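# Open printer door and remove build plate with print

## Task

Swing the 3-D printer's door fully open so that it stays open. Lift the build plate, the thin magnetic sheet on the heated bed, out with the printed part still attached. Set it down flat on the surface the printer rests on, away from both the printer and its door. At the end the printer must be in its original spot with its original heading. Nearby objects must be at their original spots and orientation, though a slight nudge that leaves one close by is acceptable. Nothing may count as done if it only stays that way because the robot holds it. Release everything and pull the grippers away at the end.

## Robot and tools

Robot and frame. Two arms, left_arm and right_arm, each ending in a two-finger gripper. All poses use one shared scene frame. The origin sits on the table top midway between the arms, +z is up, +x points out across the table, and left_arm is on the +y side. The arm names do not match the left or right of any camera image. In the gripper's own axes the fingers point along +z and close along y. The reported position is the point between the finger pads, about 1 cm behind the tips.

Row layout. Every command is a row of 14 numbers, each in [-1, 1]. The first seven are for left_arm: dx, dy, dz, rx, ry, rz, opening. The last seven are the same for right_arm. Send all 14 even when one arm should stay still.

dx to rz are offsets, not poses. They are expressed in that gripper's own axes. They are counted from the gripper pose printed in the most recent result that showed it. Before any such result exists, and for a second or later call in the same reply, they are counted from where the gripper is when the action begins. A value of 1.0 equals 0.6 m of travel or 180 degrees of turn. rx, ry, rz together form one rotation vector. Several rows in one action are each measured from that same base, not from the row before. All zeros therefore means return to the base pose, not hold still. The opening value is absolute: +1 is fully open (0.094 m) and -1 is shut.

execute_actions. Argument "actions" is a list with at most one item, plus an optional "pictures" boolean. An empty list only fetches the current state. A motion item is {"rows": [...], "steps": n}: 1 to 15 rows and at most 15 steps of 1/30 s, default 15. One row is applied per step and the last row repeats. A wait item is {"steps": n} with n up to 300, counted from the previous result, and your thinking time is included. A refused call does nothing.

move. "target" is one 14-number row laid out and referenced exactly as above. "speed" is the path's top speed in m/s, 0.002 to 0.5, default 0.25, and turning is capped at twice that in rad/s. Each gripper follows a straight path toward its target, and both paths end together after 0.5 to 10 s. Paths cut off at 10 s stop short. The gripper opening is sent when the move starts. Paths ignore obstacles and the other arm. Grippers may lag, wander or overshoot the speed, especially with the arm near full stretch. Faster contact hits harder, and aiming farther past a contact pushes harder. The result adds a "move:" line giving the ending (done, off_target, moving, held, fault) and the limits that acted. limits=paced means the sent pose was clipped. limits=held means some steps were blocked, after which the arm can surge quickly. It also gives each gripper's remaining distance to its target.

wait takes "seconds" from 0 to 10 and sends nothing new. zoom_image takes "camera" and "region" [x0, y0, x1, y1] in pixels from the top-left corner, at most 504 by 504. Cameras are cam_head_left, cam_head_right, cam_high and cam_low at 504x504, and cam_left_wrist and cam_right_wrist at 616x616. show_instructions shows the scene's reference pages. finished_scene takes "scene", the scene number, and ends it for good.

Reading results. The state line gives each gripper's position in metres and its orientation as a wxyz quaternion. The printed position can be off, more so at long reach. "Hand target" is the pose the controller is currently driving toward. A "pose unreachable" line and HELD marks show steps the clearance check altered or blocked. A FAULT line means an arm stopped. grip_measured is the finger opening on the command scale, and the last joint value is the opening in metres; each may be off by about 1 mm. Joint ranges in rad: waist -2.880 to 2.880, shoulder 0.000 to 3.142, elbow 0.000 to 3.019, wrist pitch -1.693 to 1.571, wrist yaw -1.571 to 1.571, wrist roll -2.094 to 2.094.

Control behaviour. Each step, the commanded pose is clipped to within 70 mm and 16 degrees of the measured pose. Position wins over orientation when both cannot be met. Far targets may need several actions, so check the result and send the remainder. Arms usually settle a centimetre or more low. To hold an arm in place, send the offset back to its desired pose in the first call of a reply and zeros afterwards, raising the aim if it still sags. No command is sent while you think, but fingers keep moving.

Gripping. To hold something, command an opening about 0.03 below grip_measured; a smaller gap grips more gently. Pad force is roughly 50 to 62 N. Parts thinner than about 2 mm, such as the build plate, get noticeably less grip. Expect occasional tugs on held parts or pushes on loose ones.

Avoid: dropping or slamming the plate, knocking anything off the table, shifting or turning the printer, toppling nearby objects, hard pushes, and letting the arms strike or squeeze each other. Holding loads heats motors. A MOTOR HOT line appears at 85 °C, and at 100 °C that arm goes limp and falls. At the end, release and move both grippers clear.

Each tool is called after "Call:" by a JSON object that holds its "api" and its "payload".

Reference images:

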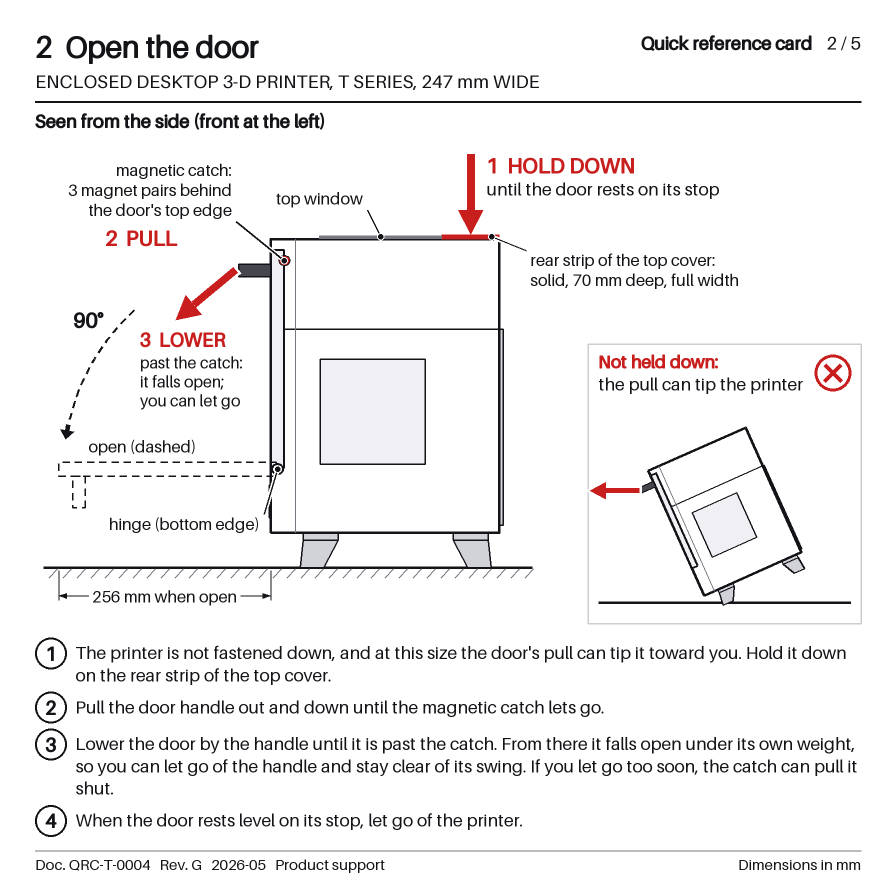

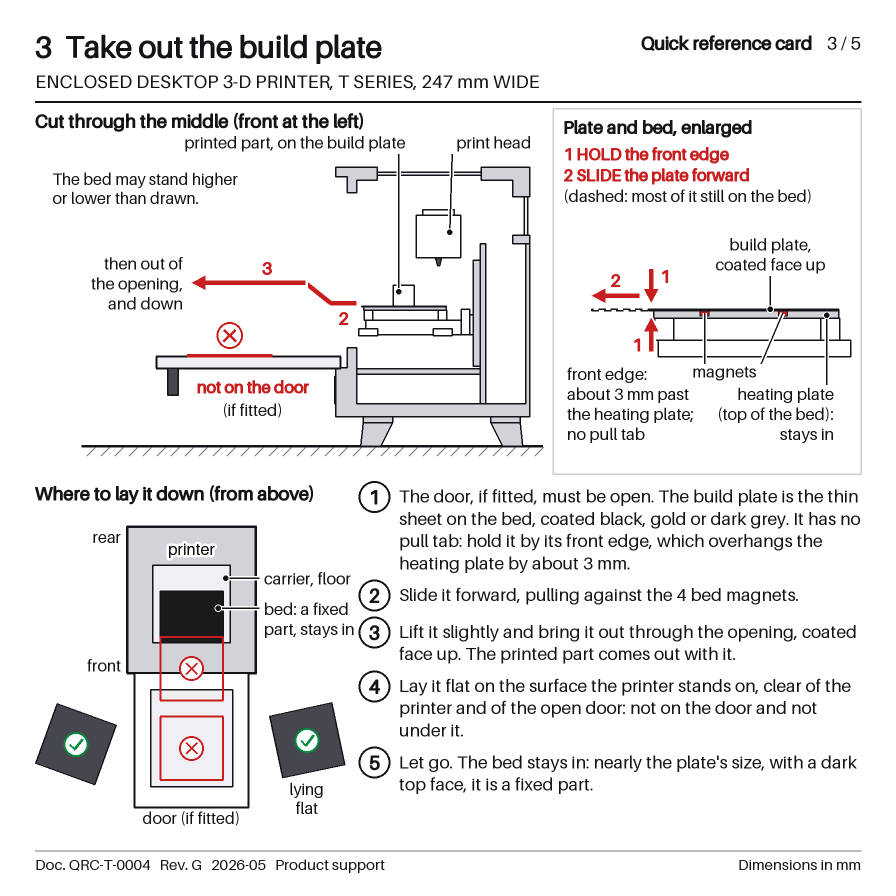

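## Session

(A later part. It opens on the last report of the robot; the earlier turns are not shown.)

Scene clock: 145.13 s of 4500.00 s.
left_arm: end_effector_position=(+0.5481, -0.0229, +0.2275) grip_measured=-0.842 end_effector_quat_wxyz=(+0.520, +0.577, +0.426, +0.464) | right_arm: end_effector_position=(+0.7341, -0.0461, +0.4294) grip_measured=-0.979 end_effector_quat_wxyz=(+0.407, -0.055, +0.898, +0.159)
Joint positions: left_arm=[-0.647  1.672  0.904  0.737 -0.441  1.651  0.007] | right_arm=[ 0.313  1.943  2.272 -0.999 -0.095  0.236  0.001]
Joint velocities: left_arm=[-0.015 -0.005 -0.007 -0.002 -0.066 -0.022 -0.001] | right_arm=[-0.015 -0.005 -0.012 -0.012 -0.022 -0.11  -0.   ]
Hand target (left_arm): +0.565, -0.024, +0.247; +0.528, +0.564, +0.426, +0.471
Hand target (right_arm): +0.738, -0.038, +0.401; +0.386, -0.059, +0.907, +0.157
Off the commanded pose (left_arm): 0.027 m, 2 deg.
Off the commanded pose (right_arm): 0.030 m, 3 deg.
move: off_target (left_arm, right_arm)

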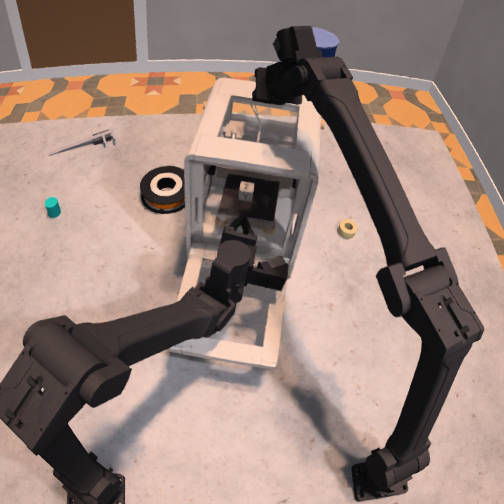

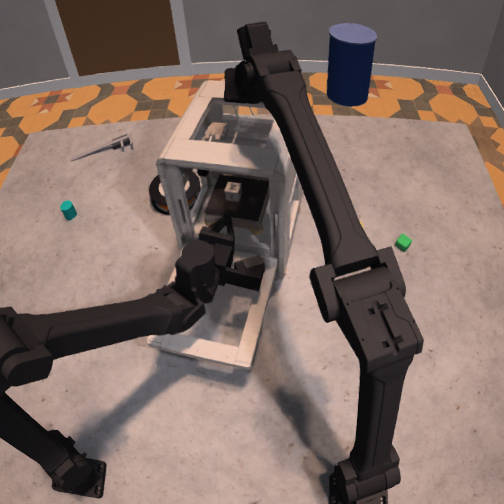

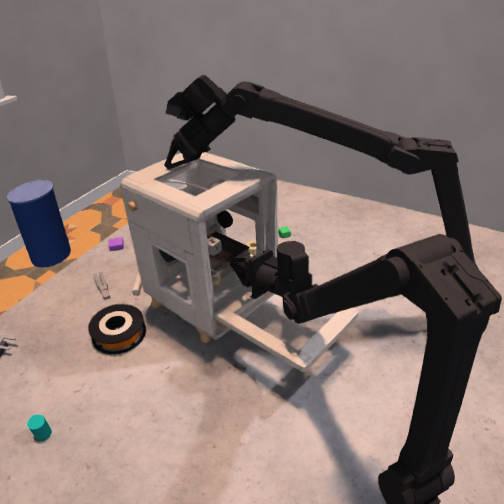

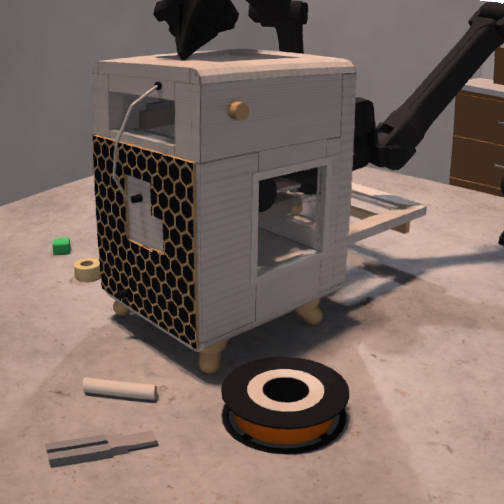

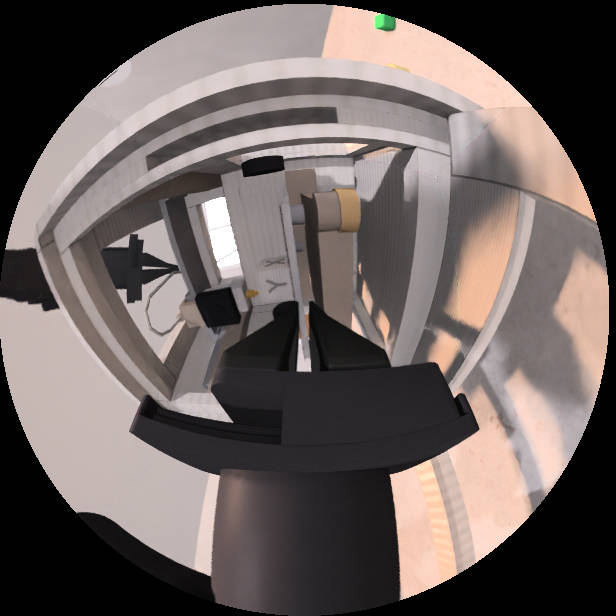

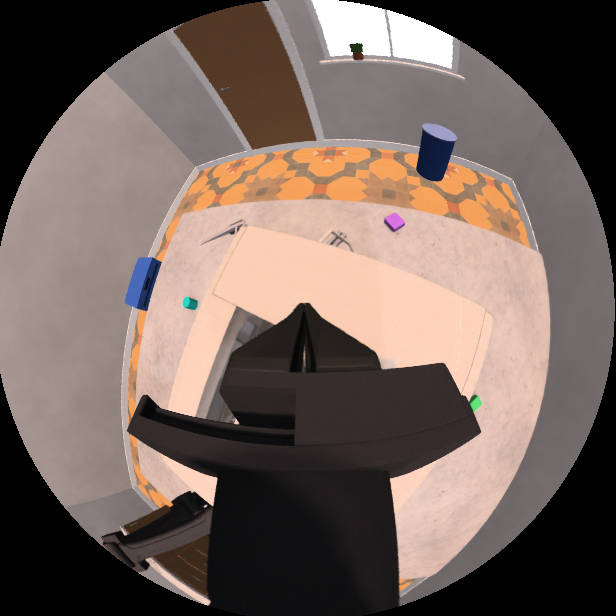

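Call:
{"api": "move", "payload": {"target": [0,0.03,0.0,-0.02,0,0,-0.84,0.03,0,0.04,0,0.015,0,-1], "speed": 0.02}}

Call:
{"api": "zoom_image", "payload": {"camera": "cam_left_wrist", "region": [200,180,420,400]}}

Scene clock: 147.40 s of 4500.00 s.
left_arm: end_effector_position=(+0.5477, -0.0231, +0.2355) grip_measured=-0.841 end_effector_quat_wxyz=(+0.529, +0.568, +0.418, +0.472) | right_arm: end_effector_position=(+0.7340, -0.0459, +0.4294) grip_measured=-0.979 end_effector_quat_wxyz=(+0.407, -0.055, +0.898, +0.160)
Joint positions: left_arm=[-0.647  1.672  0.902  0.776 -0.439  1.668  0.007] | right_arm=[ 0.313  1.943  2.272 -0.999 -0.096  0.236  0.001]
Joint velocities: left_arm=[-0.005  0.015 -0.002 -0.002 -0.022 -0.037 -0.001] | right_arm=[-0.005 -0.005 -0.012  0.002 -0.095 -0.007 -0.   ]
Hand target (left_arm): +0.548, -0.025, +0.245; +0.537, +0.561, +0.411, +0.477
Hand target (right_arm): +0.738, -0.038, +0.401; +0.386, -0.059, +0.907, +0.158
Off the commanded pose (left_arm): 0.010 m, 2 deg.
Off the commanded pose (right_arm): 0.030 m, 3 deg.
move: off_target (right_arm)

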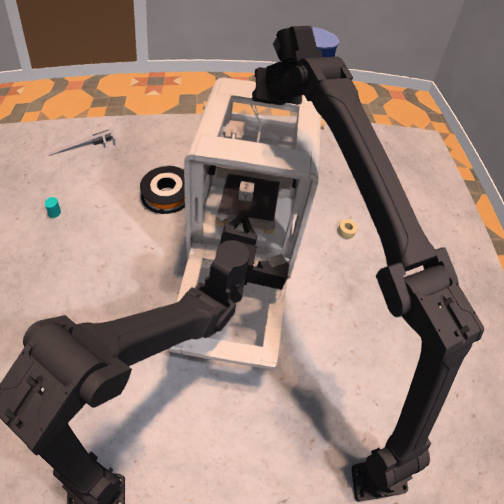

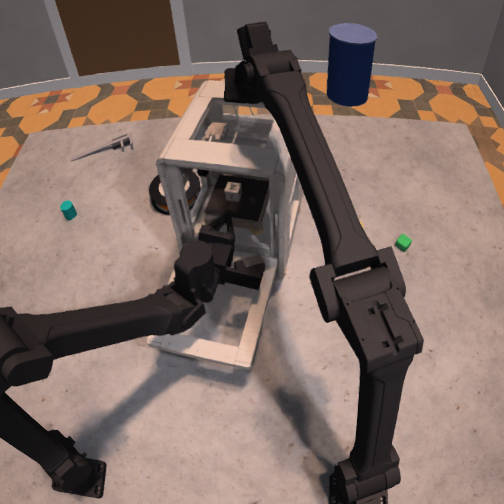

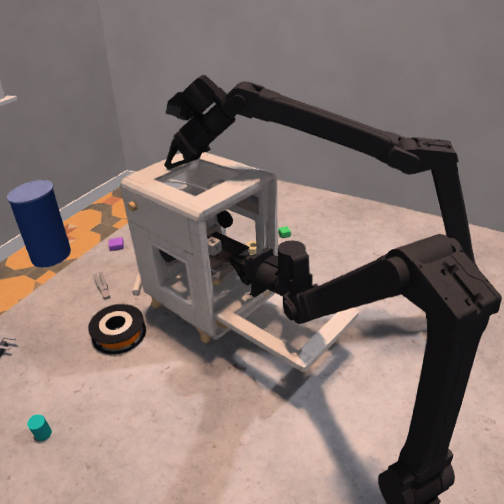

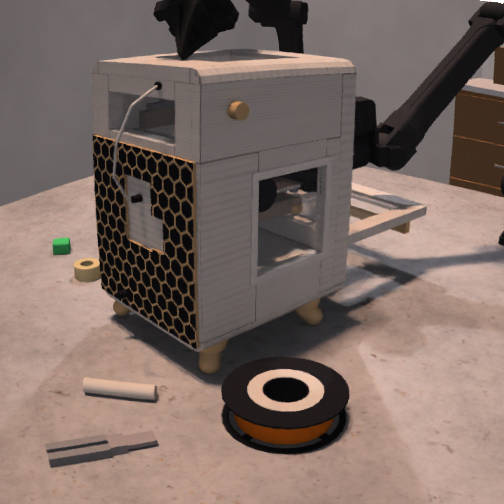

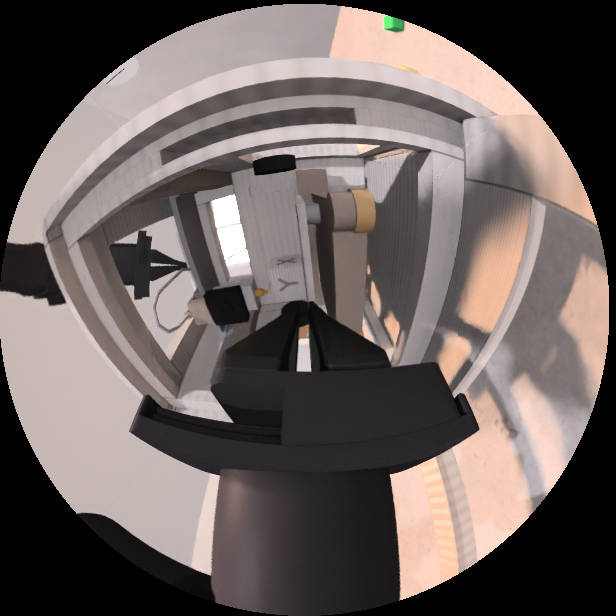

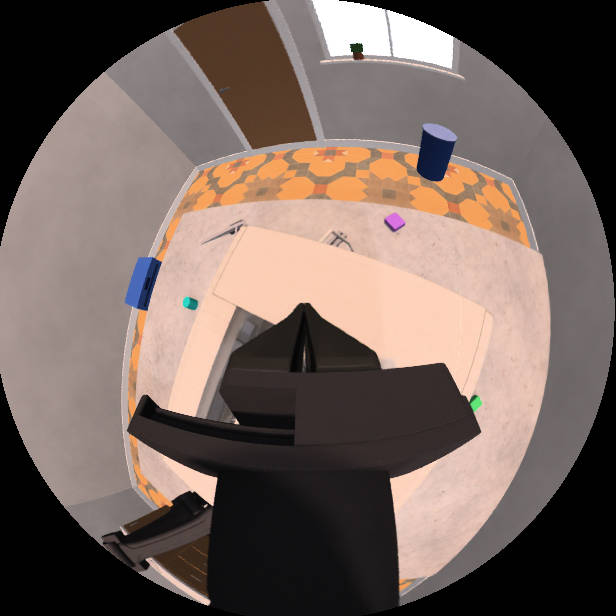

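Region (200, 180, 420, 400) of cam_left_wrist's 616x616 image, scaled by 2.291, with more detail than that image has.

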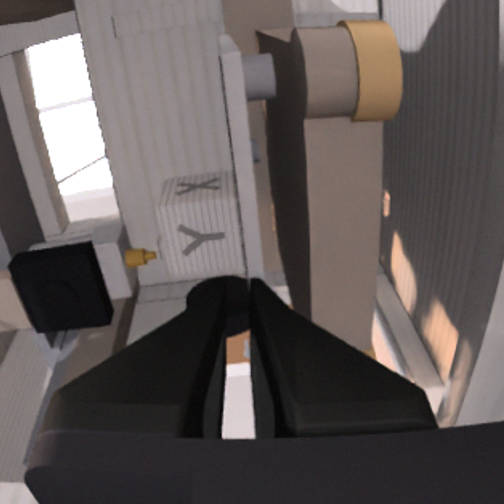

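Call:
{"api": "move", "payload": {"target": [0,0.02,0.035,-0.012,0,-0.012,-0.78,0.03,0,0.04,0,0.015,0,-1], "speed": 0.02}}

Call:
{"api": "zoom_image", "payload": {"camera": "cam_left_wrist", "region": [200,180,420,400]}}

Scene clock: 149.70 s of 4500.00 s.
left_arm: end_effector_position=(+0.5522, -0.0266, +0.2281) grip_measured=-0.782 end_effector_quat_wxyz=(+0.531, +0.573, +0.417, +0.465) | right_arm: end_effector_position=(+0.7340, -0.0458, +0.4294) grip_measured=-0.979 end_effector_quat_wxyz=(+0.407, -0.055, +0.898, +0.160)
Joint positions: left_arm=[-0.643  1.693  0.912  0.776 -0.421  1.659  0.01 ] | right_arm=[ 0.313  1.943  2.272 -0.999 -0.097  0.236  0.001]
Joint velocities: left_arm=[-0.005 -0.005  0.007  0.002  0.066 -0.022  0.001] | right_arm=[ 0.005 -0.015  0.002  0.007 -0.007 -0.081 -0.001]
Hand target (left_arm): +0.567, -0.028, +0.247; +0.548, +0.550, +0.419, +0.470
Hand target (right_arm): +0.738, -0.037, +0.401; +0.385, -0.059, +0.907, +0.158
Off the commanded pose (left_arm): 0.025 m, 3 deg.
Off the commanded pose (right_arm): 0.030 m, 3 deg.
move: off_target (left_arm, right_arm)

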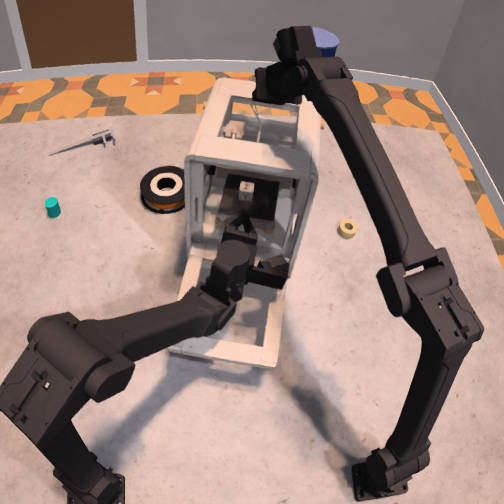

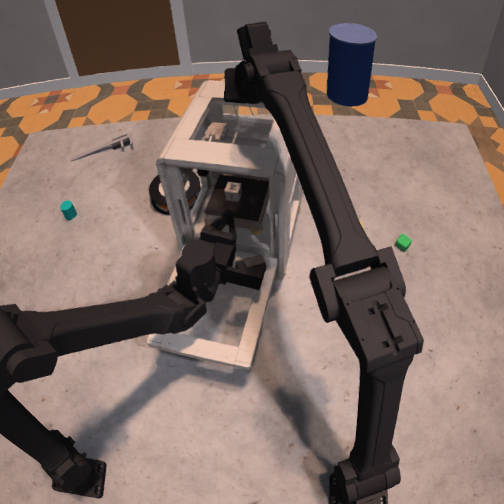

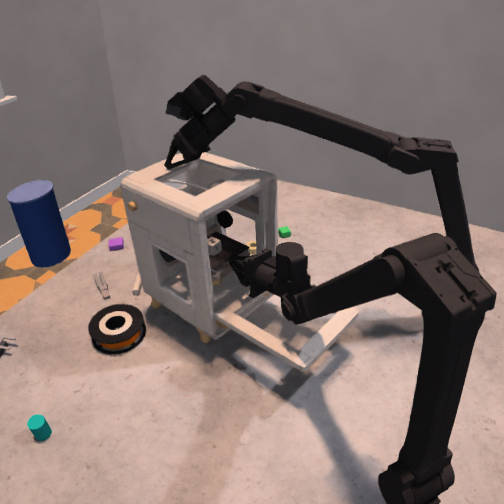

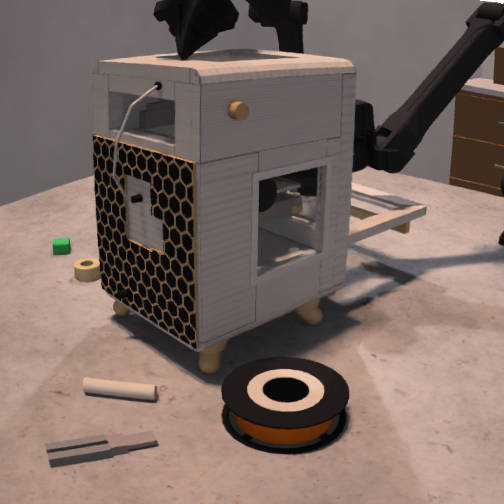

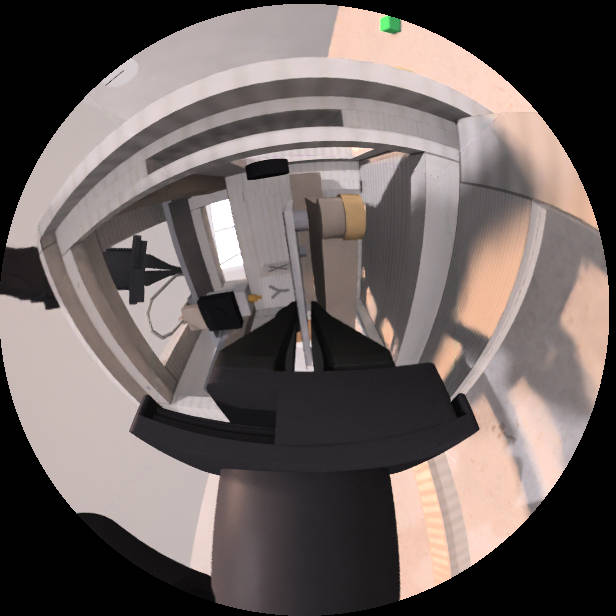

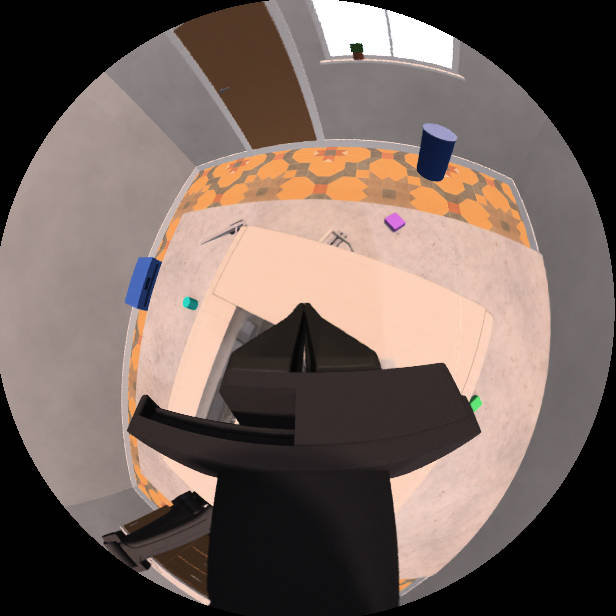

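Region (200, 180, 420, 400) of cam_left_wrist's 616x616 image, scaled by 2.291, with more detail than that image has.

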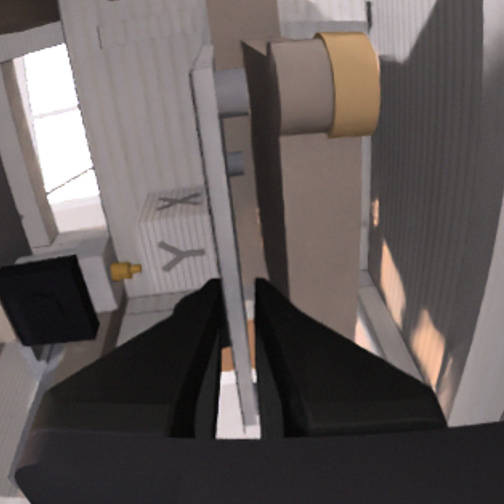

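Upper finger rests on plate at x .552; try closing here.

Call:
{"api": "move", "payload": {"target": [0,0.02,0.0,0,0,-0.01,-1,0.03,0,0.04,0,0.015,0,-1], "speed": 0.02}}

Call:
{"api": "zoom_image", "payload": {"camera": "cam_left_wrist", "region": [200,180,420,400]}}

Scene clock: 151.87 s of 4500.00 s.
left_arm: end_effector_position=(+0.5518, -0.0266, +0.2290) grip_measured=-0.927 end_effector_quat_wxyz=(+0.537, +0.568, +0.428, +0.453) | right_arm: end_effector_position=(+0.7339, -0.0456, +0.4294) grip_measured=-0.979 end_effector_quat_wxyz=(+0.406, -0.056, +0.898, +0.160)
Joint positions: left_arm=[-0.643  1.686  0.913  0.76  -0.419  1.619  0.003] | right_arm=[ 0.313  1.943  2.272 -0.999 -0.098  0.236  0.001]
Joint velocities: left_arm=[-0.015 -0.024  0.007  0.002 -0.007 -0.051 -0.001] | right_arm=[-0.015 -0.015 -0.002 -0.002 -0.007 -0.022  0.001]
Hand target (left_arm): +0.552, -0.028, +0.240; +0.538, +0.566, +0.426, +0.457
Hand target (right_arm): +0.738, -0.037, +0.401; +0.385, -0.059, +0.907, +0.158
Off the commanded pose (left_arm): 0.011 m, 1 deg.
Off the commanded pose (right_arm): 0.030 m, 3 deg.
move: off_target (left_arm, right_arm)

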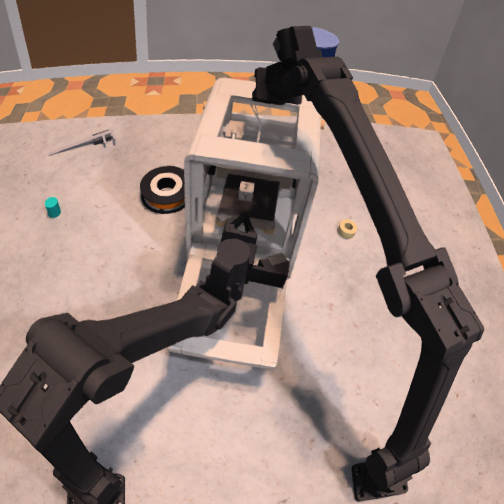

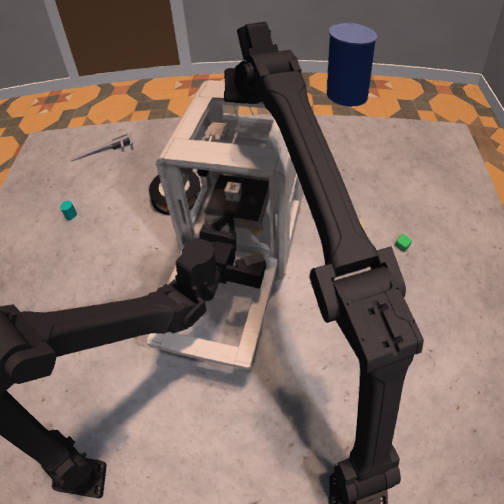

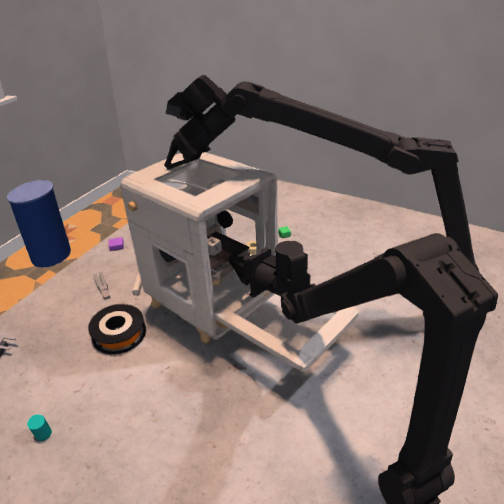

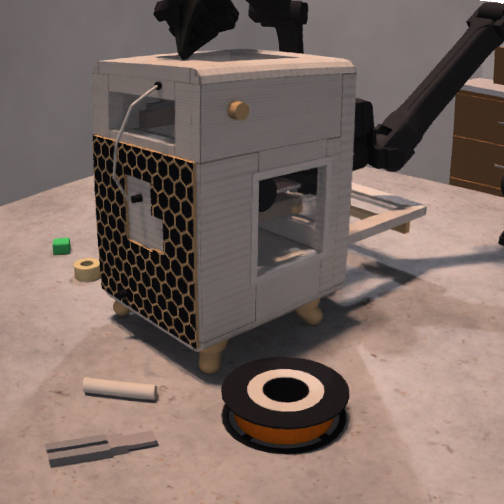

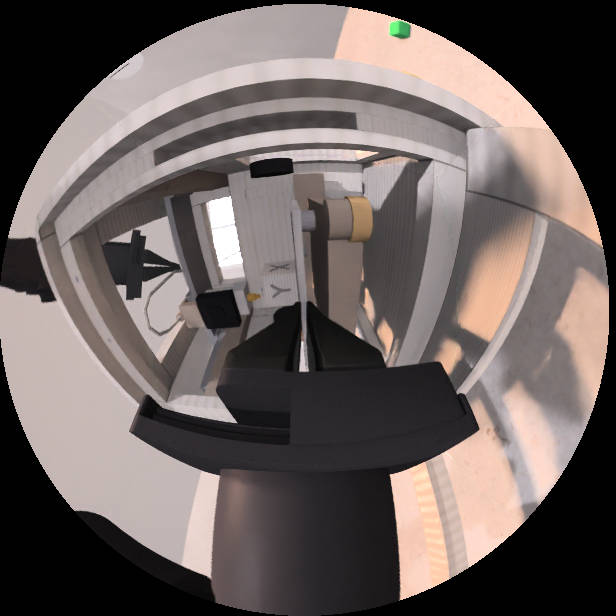

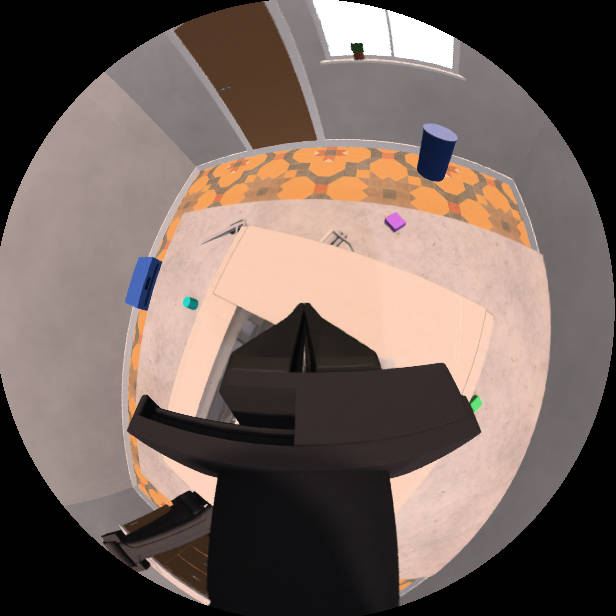

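Region (200, 180, 420, 400) of cam_left_wrist's 616x616 image, scaled by 2.291, with more detail than that image has.

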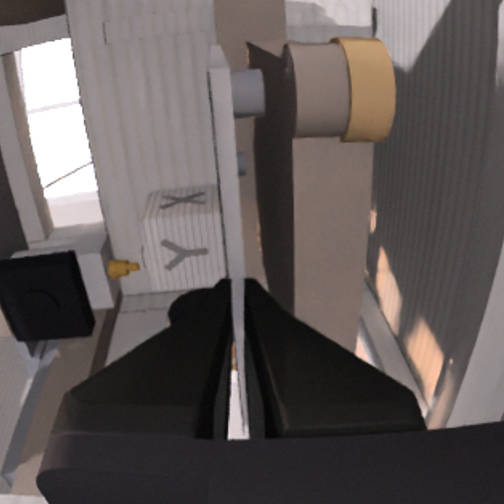

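Call:
{"api": "execute_actions", "payload": {"actions": [{"rows":[[0,0.02,-0.02,0,0,0,-0.86,0.03,0,0.04,0,0.015,0,-1],[0,0.02,-0.02,0,0,0,-0.86,0.03,0,0.04,0,0.015,0,-1],[0,0.02,-0.003,0,0,0,-1,0.03,0,0.04,0,0.015,0,-1]],"steps":15}], "pictures": false}}

Scene clock: 153.63 s of 4500.00 s.
left_arm: end_effector_position=(+0.5497, -0.0250, +0.2318) grip_measured=-0.978 end_effector_quat_wxyz=(+0.534, +0.571, +0.430, +0.452) | right_arm: end_effector_position=(+0.7337, -0.0453, +0.4294) grip_measured=-0.979 end_effector_quat_wxyz=(+0.406, -0.056, +0.898, +0.161)
Joint positions: left_arm=[-0.643  1.67   0.91   0.738 -0.421  1.619  0.001] | right_arm=[ 0.313  1.943  2.272 -0.999 -0.1    0.236  0.001]
Joint velocities: left_arm=[-0.005  0.005 -0.002 -0.027  0.037 -0.022  0.   ] | right_arm=[-0.015 -0.015 -0.012 -0.022 -0.007 -0.037  0.001]
Hand target (left_arm): +0.550, -0.027, +0.241; +0.538, +0.568, +0.428, +0.453
Hand target (right_arm): +0.738, -0.037, +0.401; +0.385, -0.060, +0.907, +0.159
Off the commanded pose (left_arm): 0.009 m, 1 deg.
Off the commanded pose (right_arm): 0.030 m, 3 deg.
Steps of this call (steps 1 to 38: nothing new was sent; steps 39 to 53: all 15 steps of this action). Readings (end_effector_position):
39: left_arm (+0.5517, -0.0264, +0.2298) | right_arm (+0.7338, -0.0455, +0.4294)
40: left_arm (+0.5509, -0.0259, +0.2296) | right_arm (+0.7338, -0.0455, +0.4294)
42: left_arm (+0.5499, -0.0251, +0.2328) | right_arm (+0.7338, -0.0454, +0.4294)
46: left_arm (+0.5497, -0.0250, +0.2318) | right_arm (+0.7337, -0.0453, +0.4294)
53: the state above

Call:
{"api": "move", "payload": {"target": [0,0.012,-0.06,0,0,0,-1,0.03,0,0.04,0,0.015,0,-1], "speed": 0.02}}

Call:
{"api": "zoom_image", "payload": {"camera": "cam_left_wrist", "region": [200,180,420,400]}}

Scene clock: 156.30 s of 4500.00 s.
left_arm: end_effector_position=(+0.5198, -0.0122, +0.2314) grip_measured=-0.980 end_effector_quat_wxyz=(+0.527, +0.573, +0.433, +0.454) | right_arm: end_effector_position=(+0.7337, -0.0452, +0.4294) grip_measured=-0.979 end_effector_quat_wxyz=(+0.406, -0.056, +0.898, +0.162)
Joint positions: left_arm=[-0.664  1.598  0.823  0.738 -0.451  1.619  0.001] | right_arm=[ 0.313  1.943  2.272 -0.999 -0.101  0.236  0.001]
Joint velocities: left_arm=[-0.024 -0.005  0.017 -0.007  0.022  0.051 -0.001] | right_arm=[-0.034  0.005  0.002 -0.012  0.007 -0.022 -0.001]
Hand target (left_arm): +0.515, -0.017, +0.240; +0.534, +0.571, +0.430, +0.452
Hand target (right_arm): +0.738, -0.037, +0.401; +0.385, -0.060, +0.907, +0.160
Off the commanded pose (left_arm): 0.011 m, 1 deg.
Off the commanded pose (right_arm): 0.030 m, 3 deg.
move: off_target (left_arm, right_arm)

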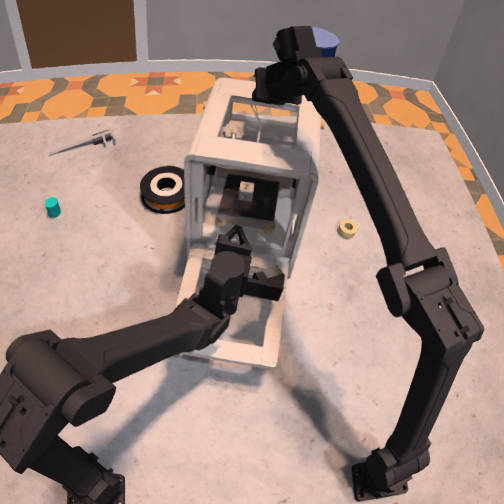

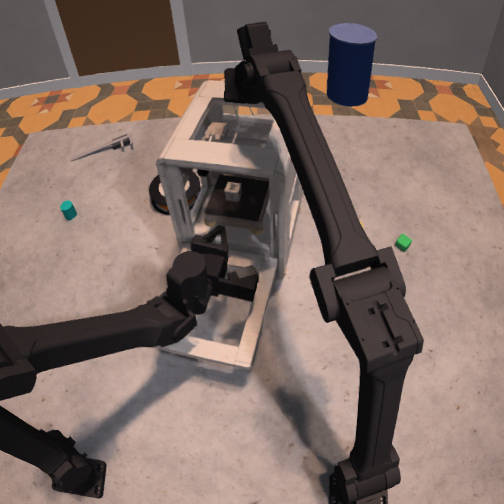

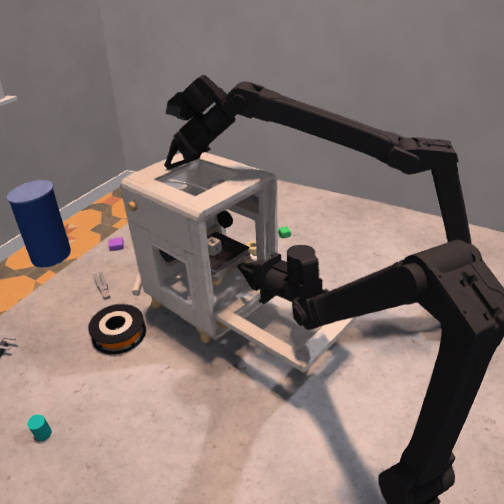

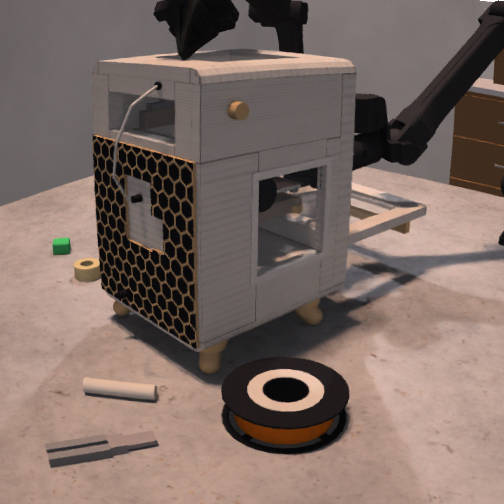

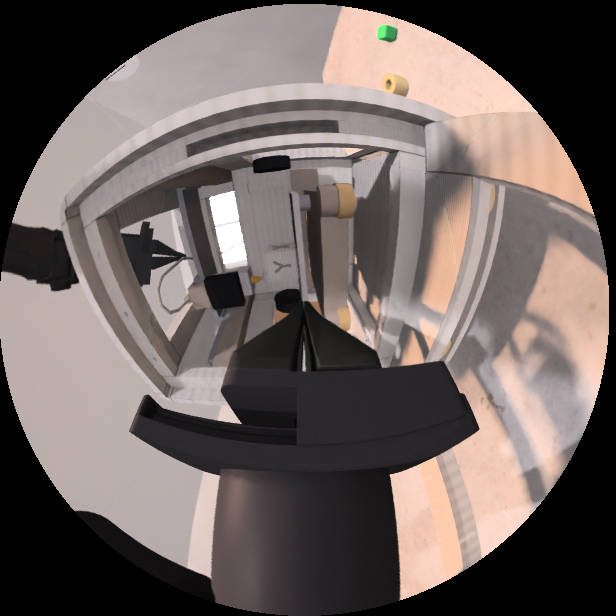

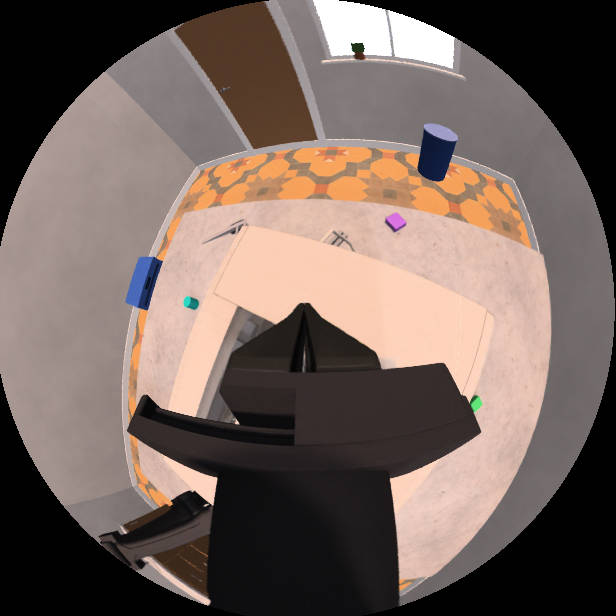

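Region (200, 180, 420, 400) of cam_left_wrist's 616x616 image, scaled by 2.291, with more detail than that image has.

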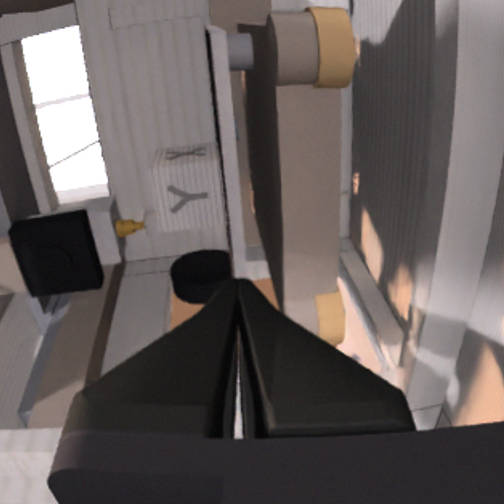

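Call:
{"api": "move", "payload": {"target": [-0.01,0.03,0.062,-0.02,0.045,0,-0.78,0.03,0,0.04,0,0.015,0,-1], "speed": 0.03}}

Call:
{"api": "zoom_image", "payload": {"camera": "cam_left_wrist", "region": [200,180,420,400]}}

Scene clock: 159.57 s of 4500.00 s.
left_arm: end_effector_position=(+0.5475, -0.0119, +0.2282) grip_measured=-0.782 end_effector_quat_wxyz=(+0.495, +0.537, +0.464, +0.502) | right_arm: end_effector_position=(+0.7336, -0.0451, +0.4294) grip_measured=-0.979 end_effector_quat_wxyz=(+0.406, -0.056, +0.898, +0.162)
Joint positions: left_arm=[-0.674  1.693  0.914  0.771 -0.608  1.647  0.01 ] | right_arm=[ 0.313  1.943  2.272 -0.999 -0.102  0.236  0.001]
Joint velocities: left_arm=[-0.015  0.005 -0.007  0.017 -0.007 -0.037  0.001] | right_arm=[-0.005 -0.015 -0.002 -0.012 -0.007 -0.022 -0.   ]
Hand target (left_arm): +0.554, -0.027, +0.247; +0.513, +0.523, +0.456, +0.506
Hand target (right_arm): +0.738, -0.037, +0.401; +0.385, -0.060, +0.907, +0.160
Off the commanded pose (left_arm): 0.026 m, 3 deg.
Off the commanded pose (right_arm): 0.030 m, 3 deg.
move: off_target (left_arm, right_arm)

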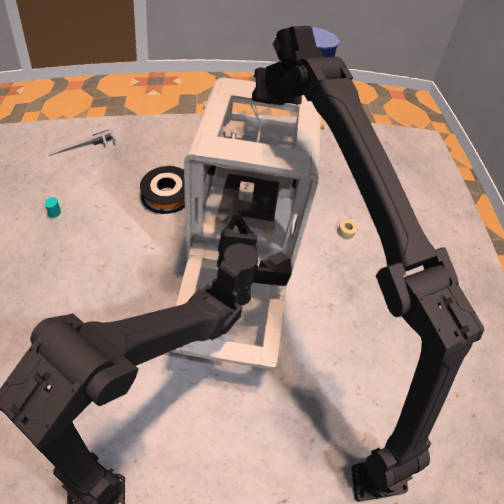

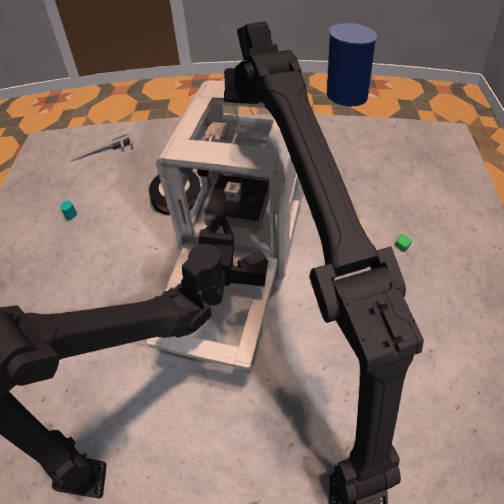

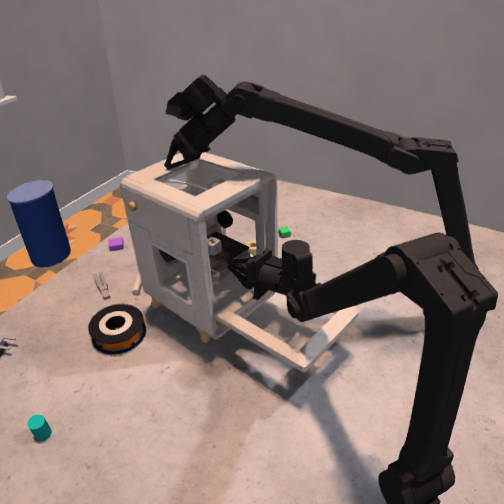

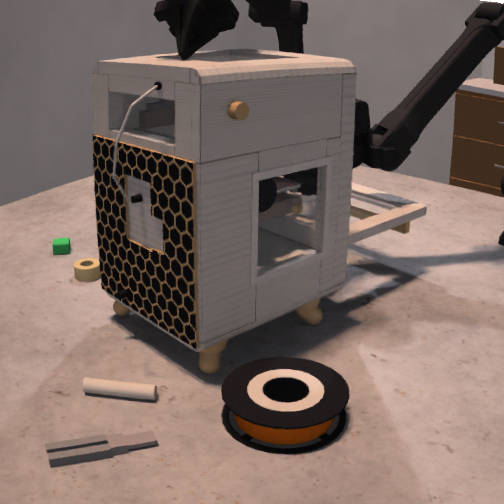

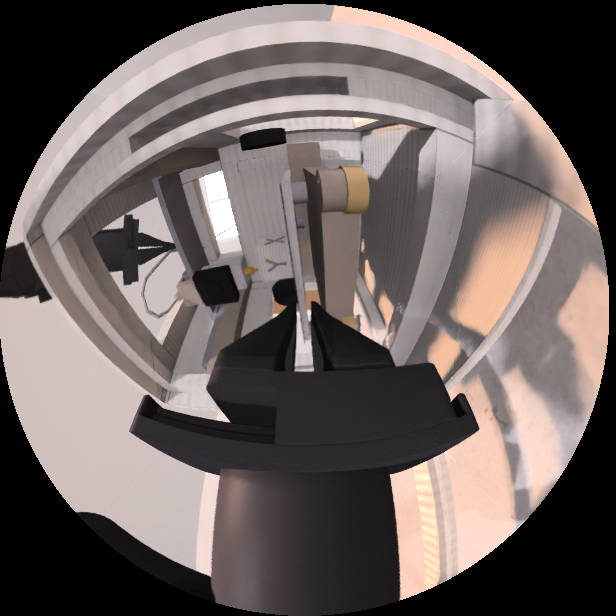

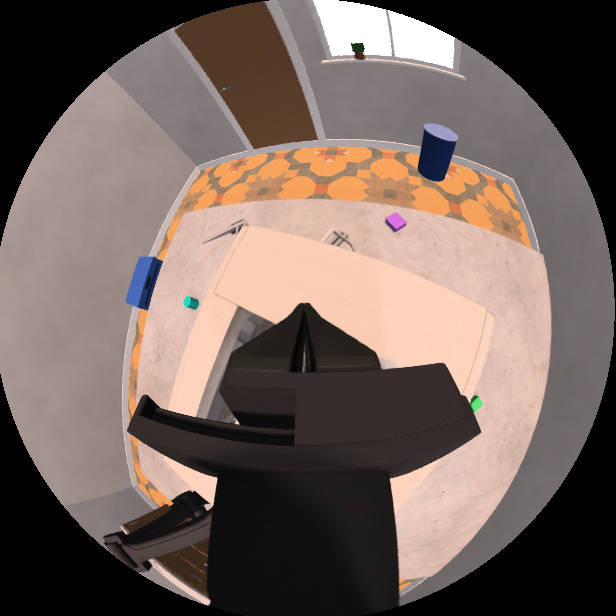

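Region (200, 180, 420, 400) of cam_left_wrist's 616x616 image, scaled by 2.291, with more detail than that image has.

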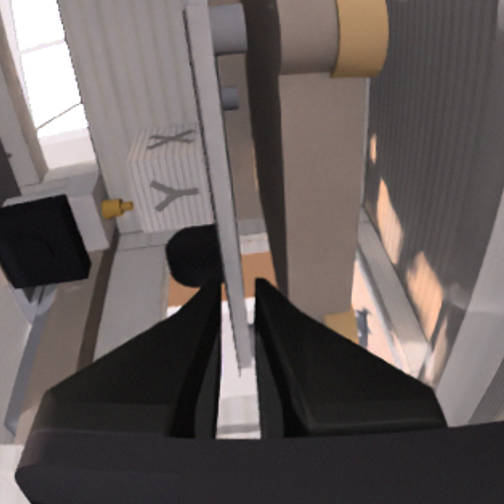

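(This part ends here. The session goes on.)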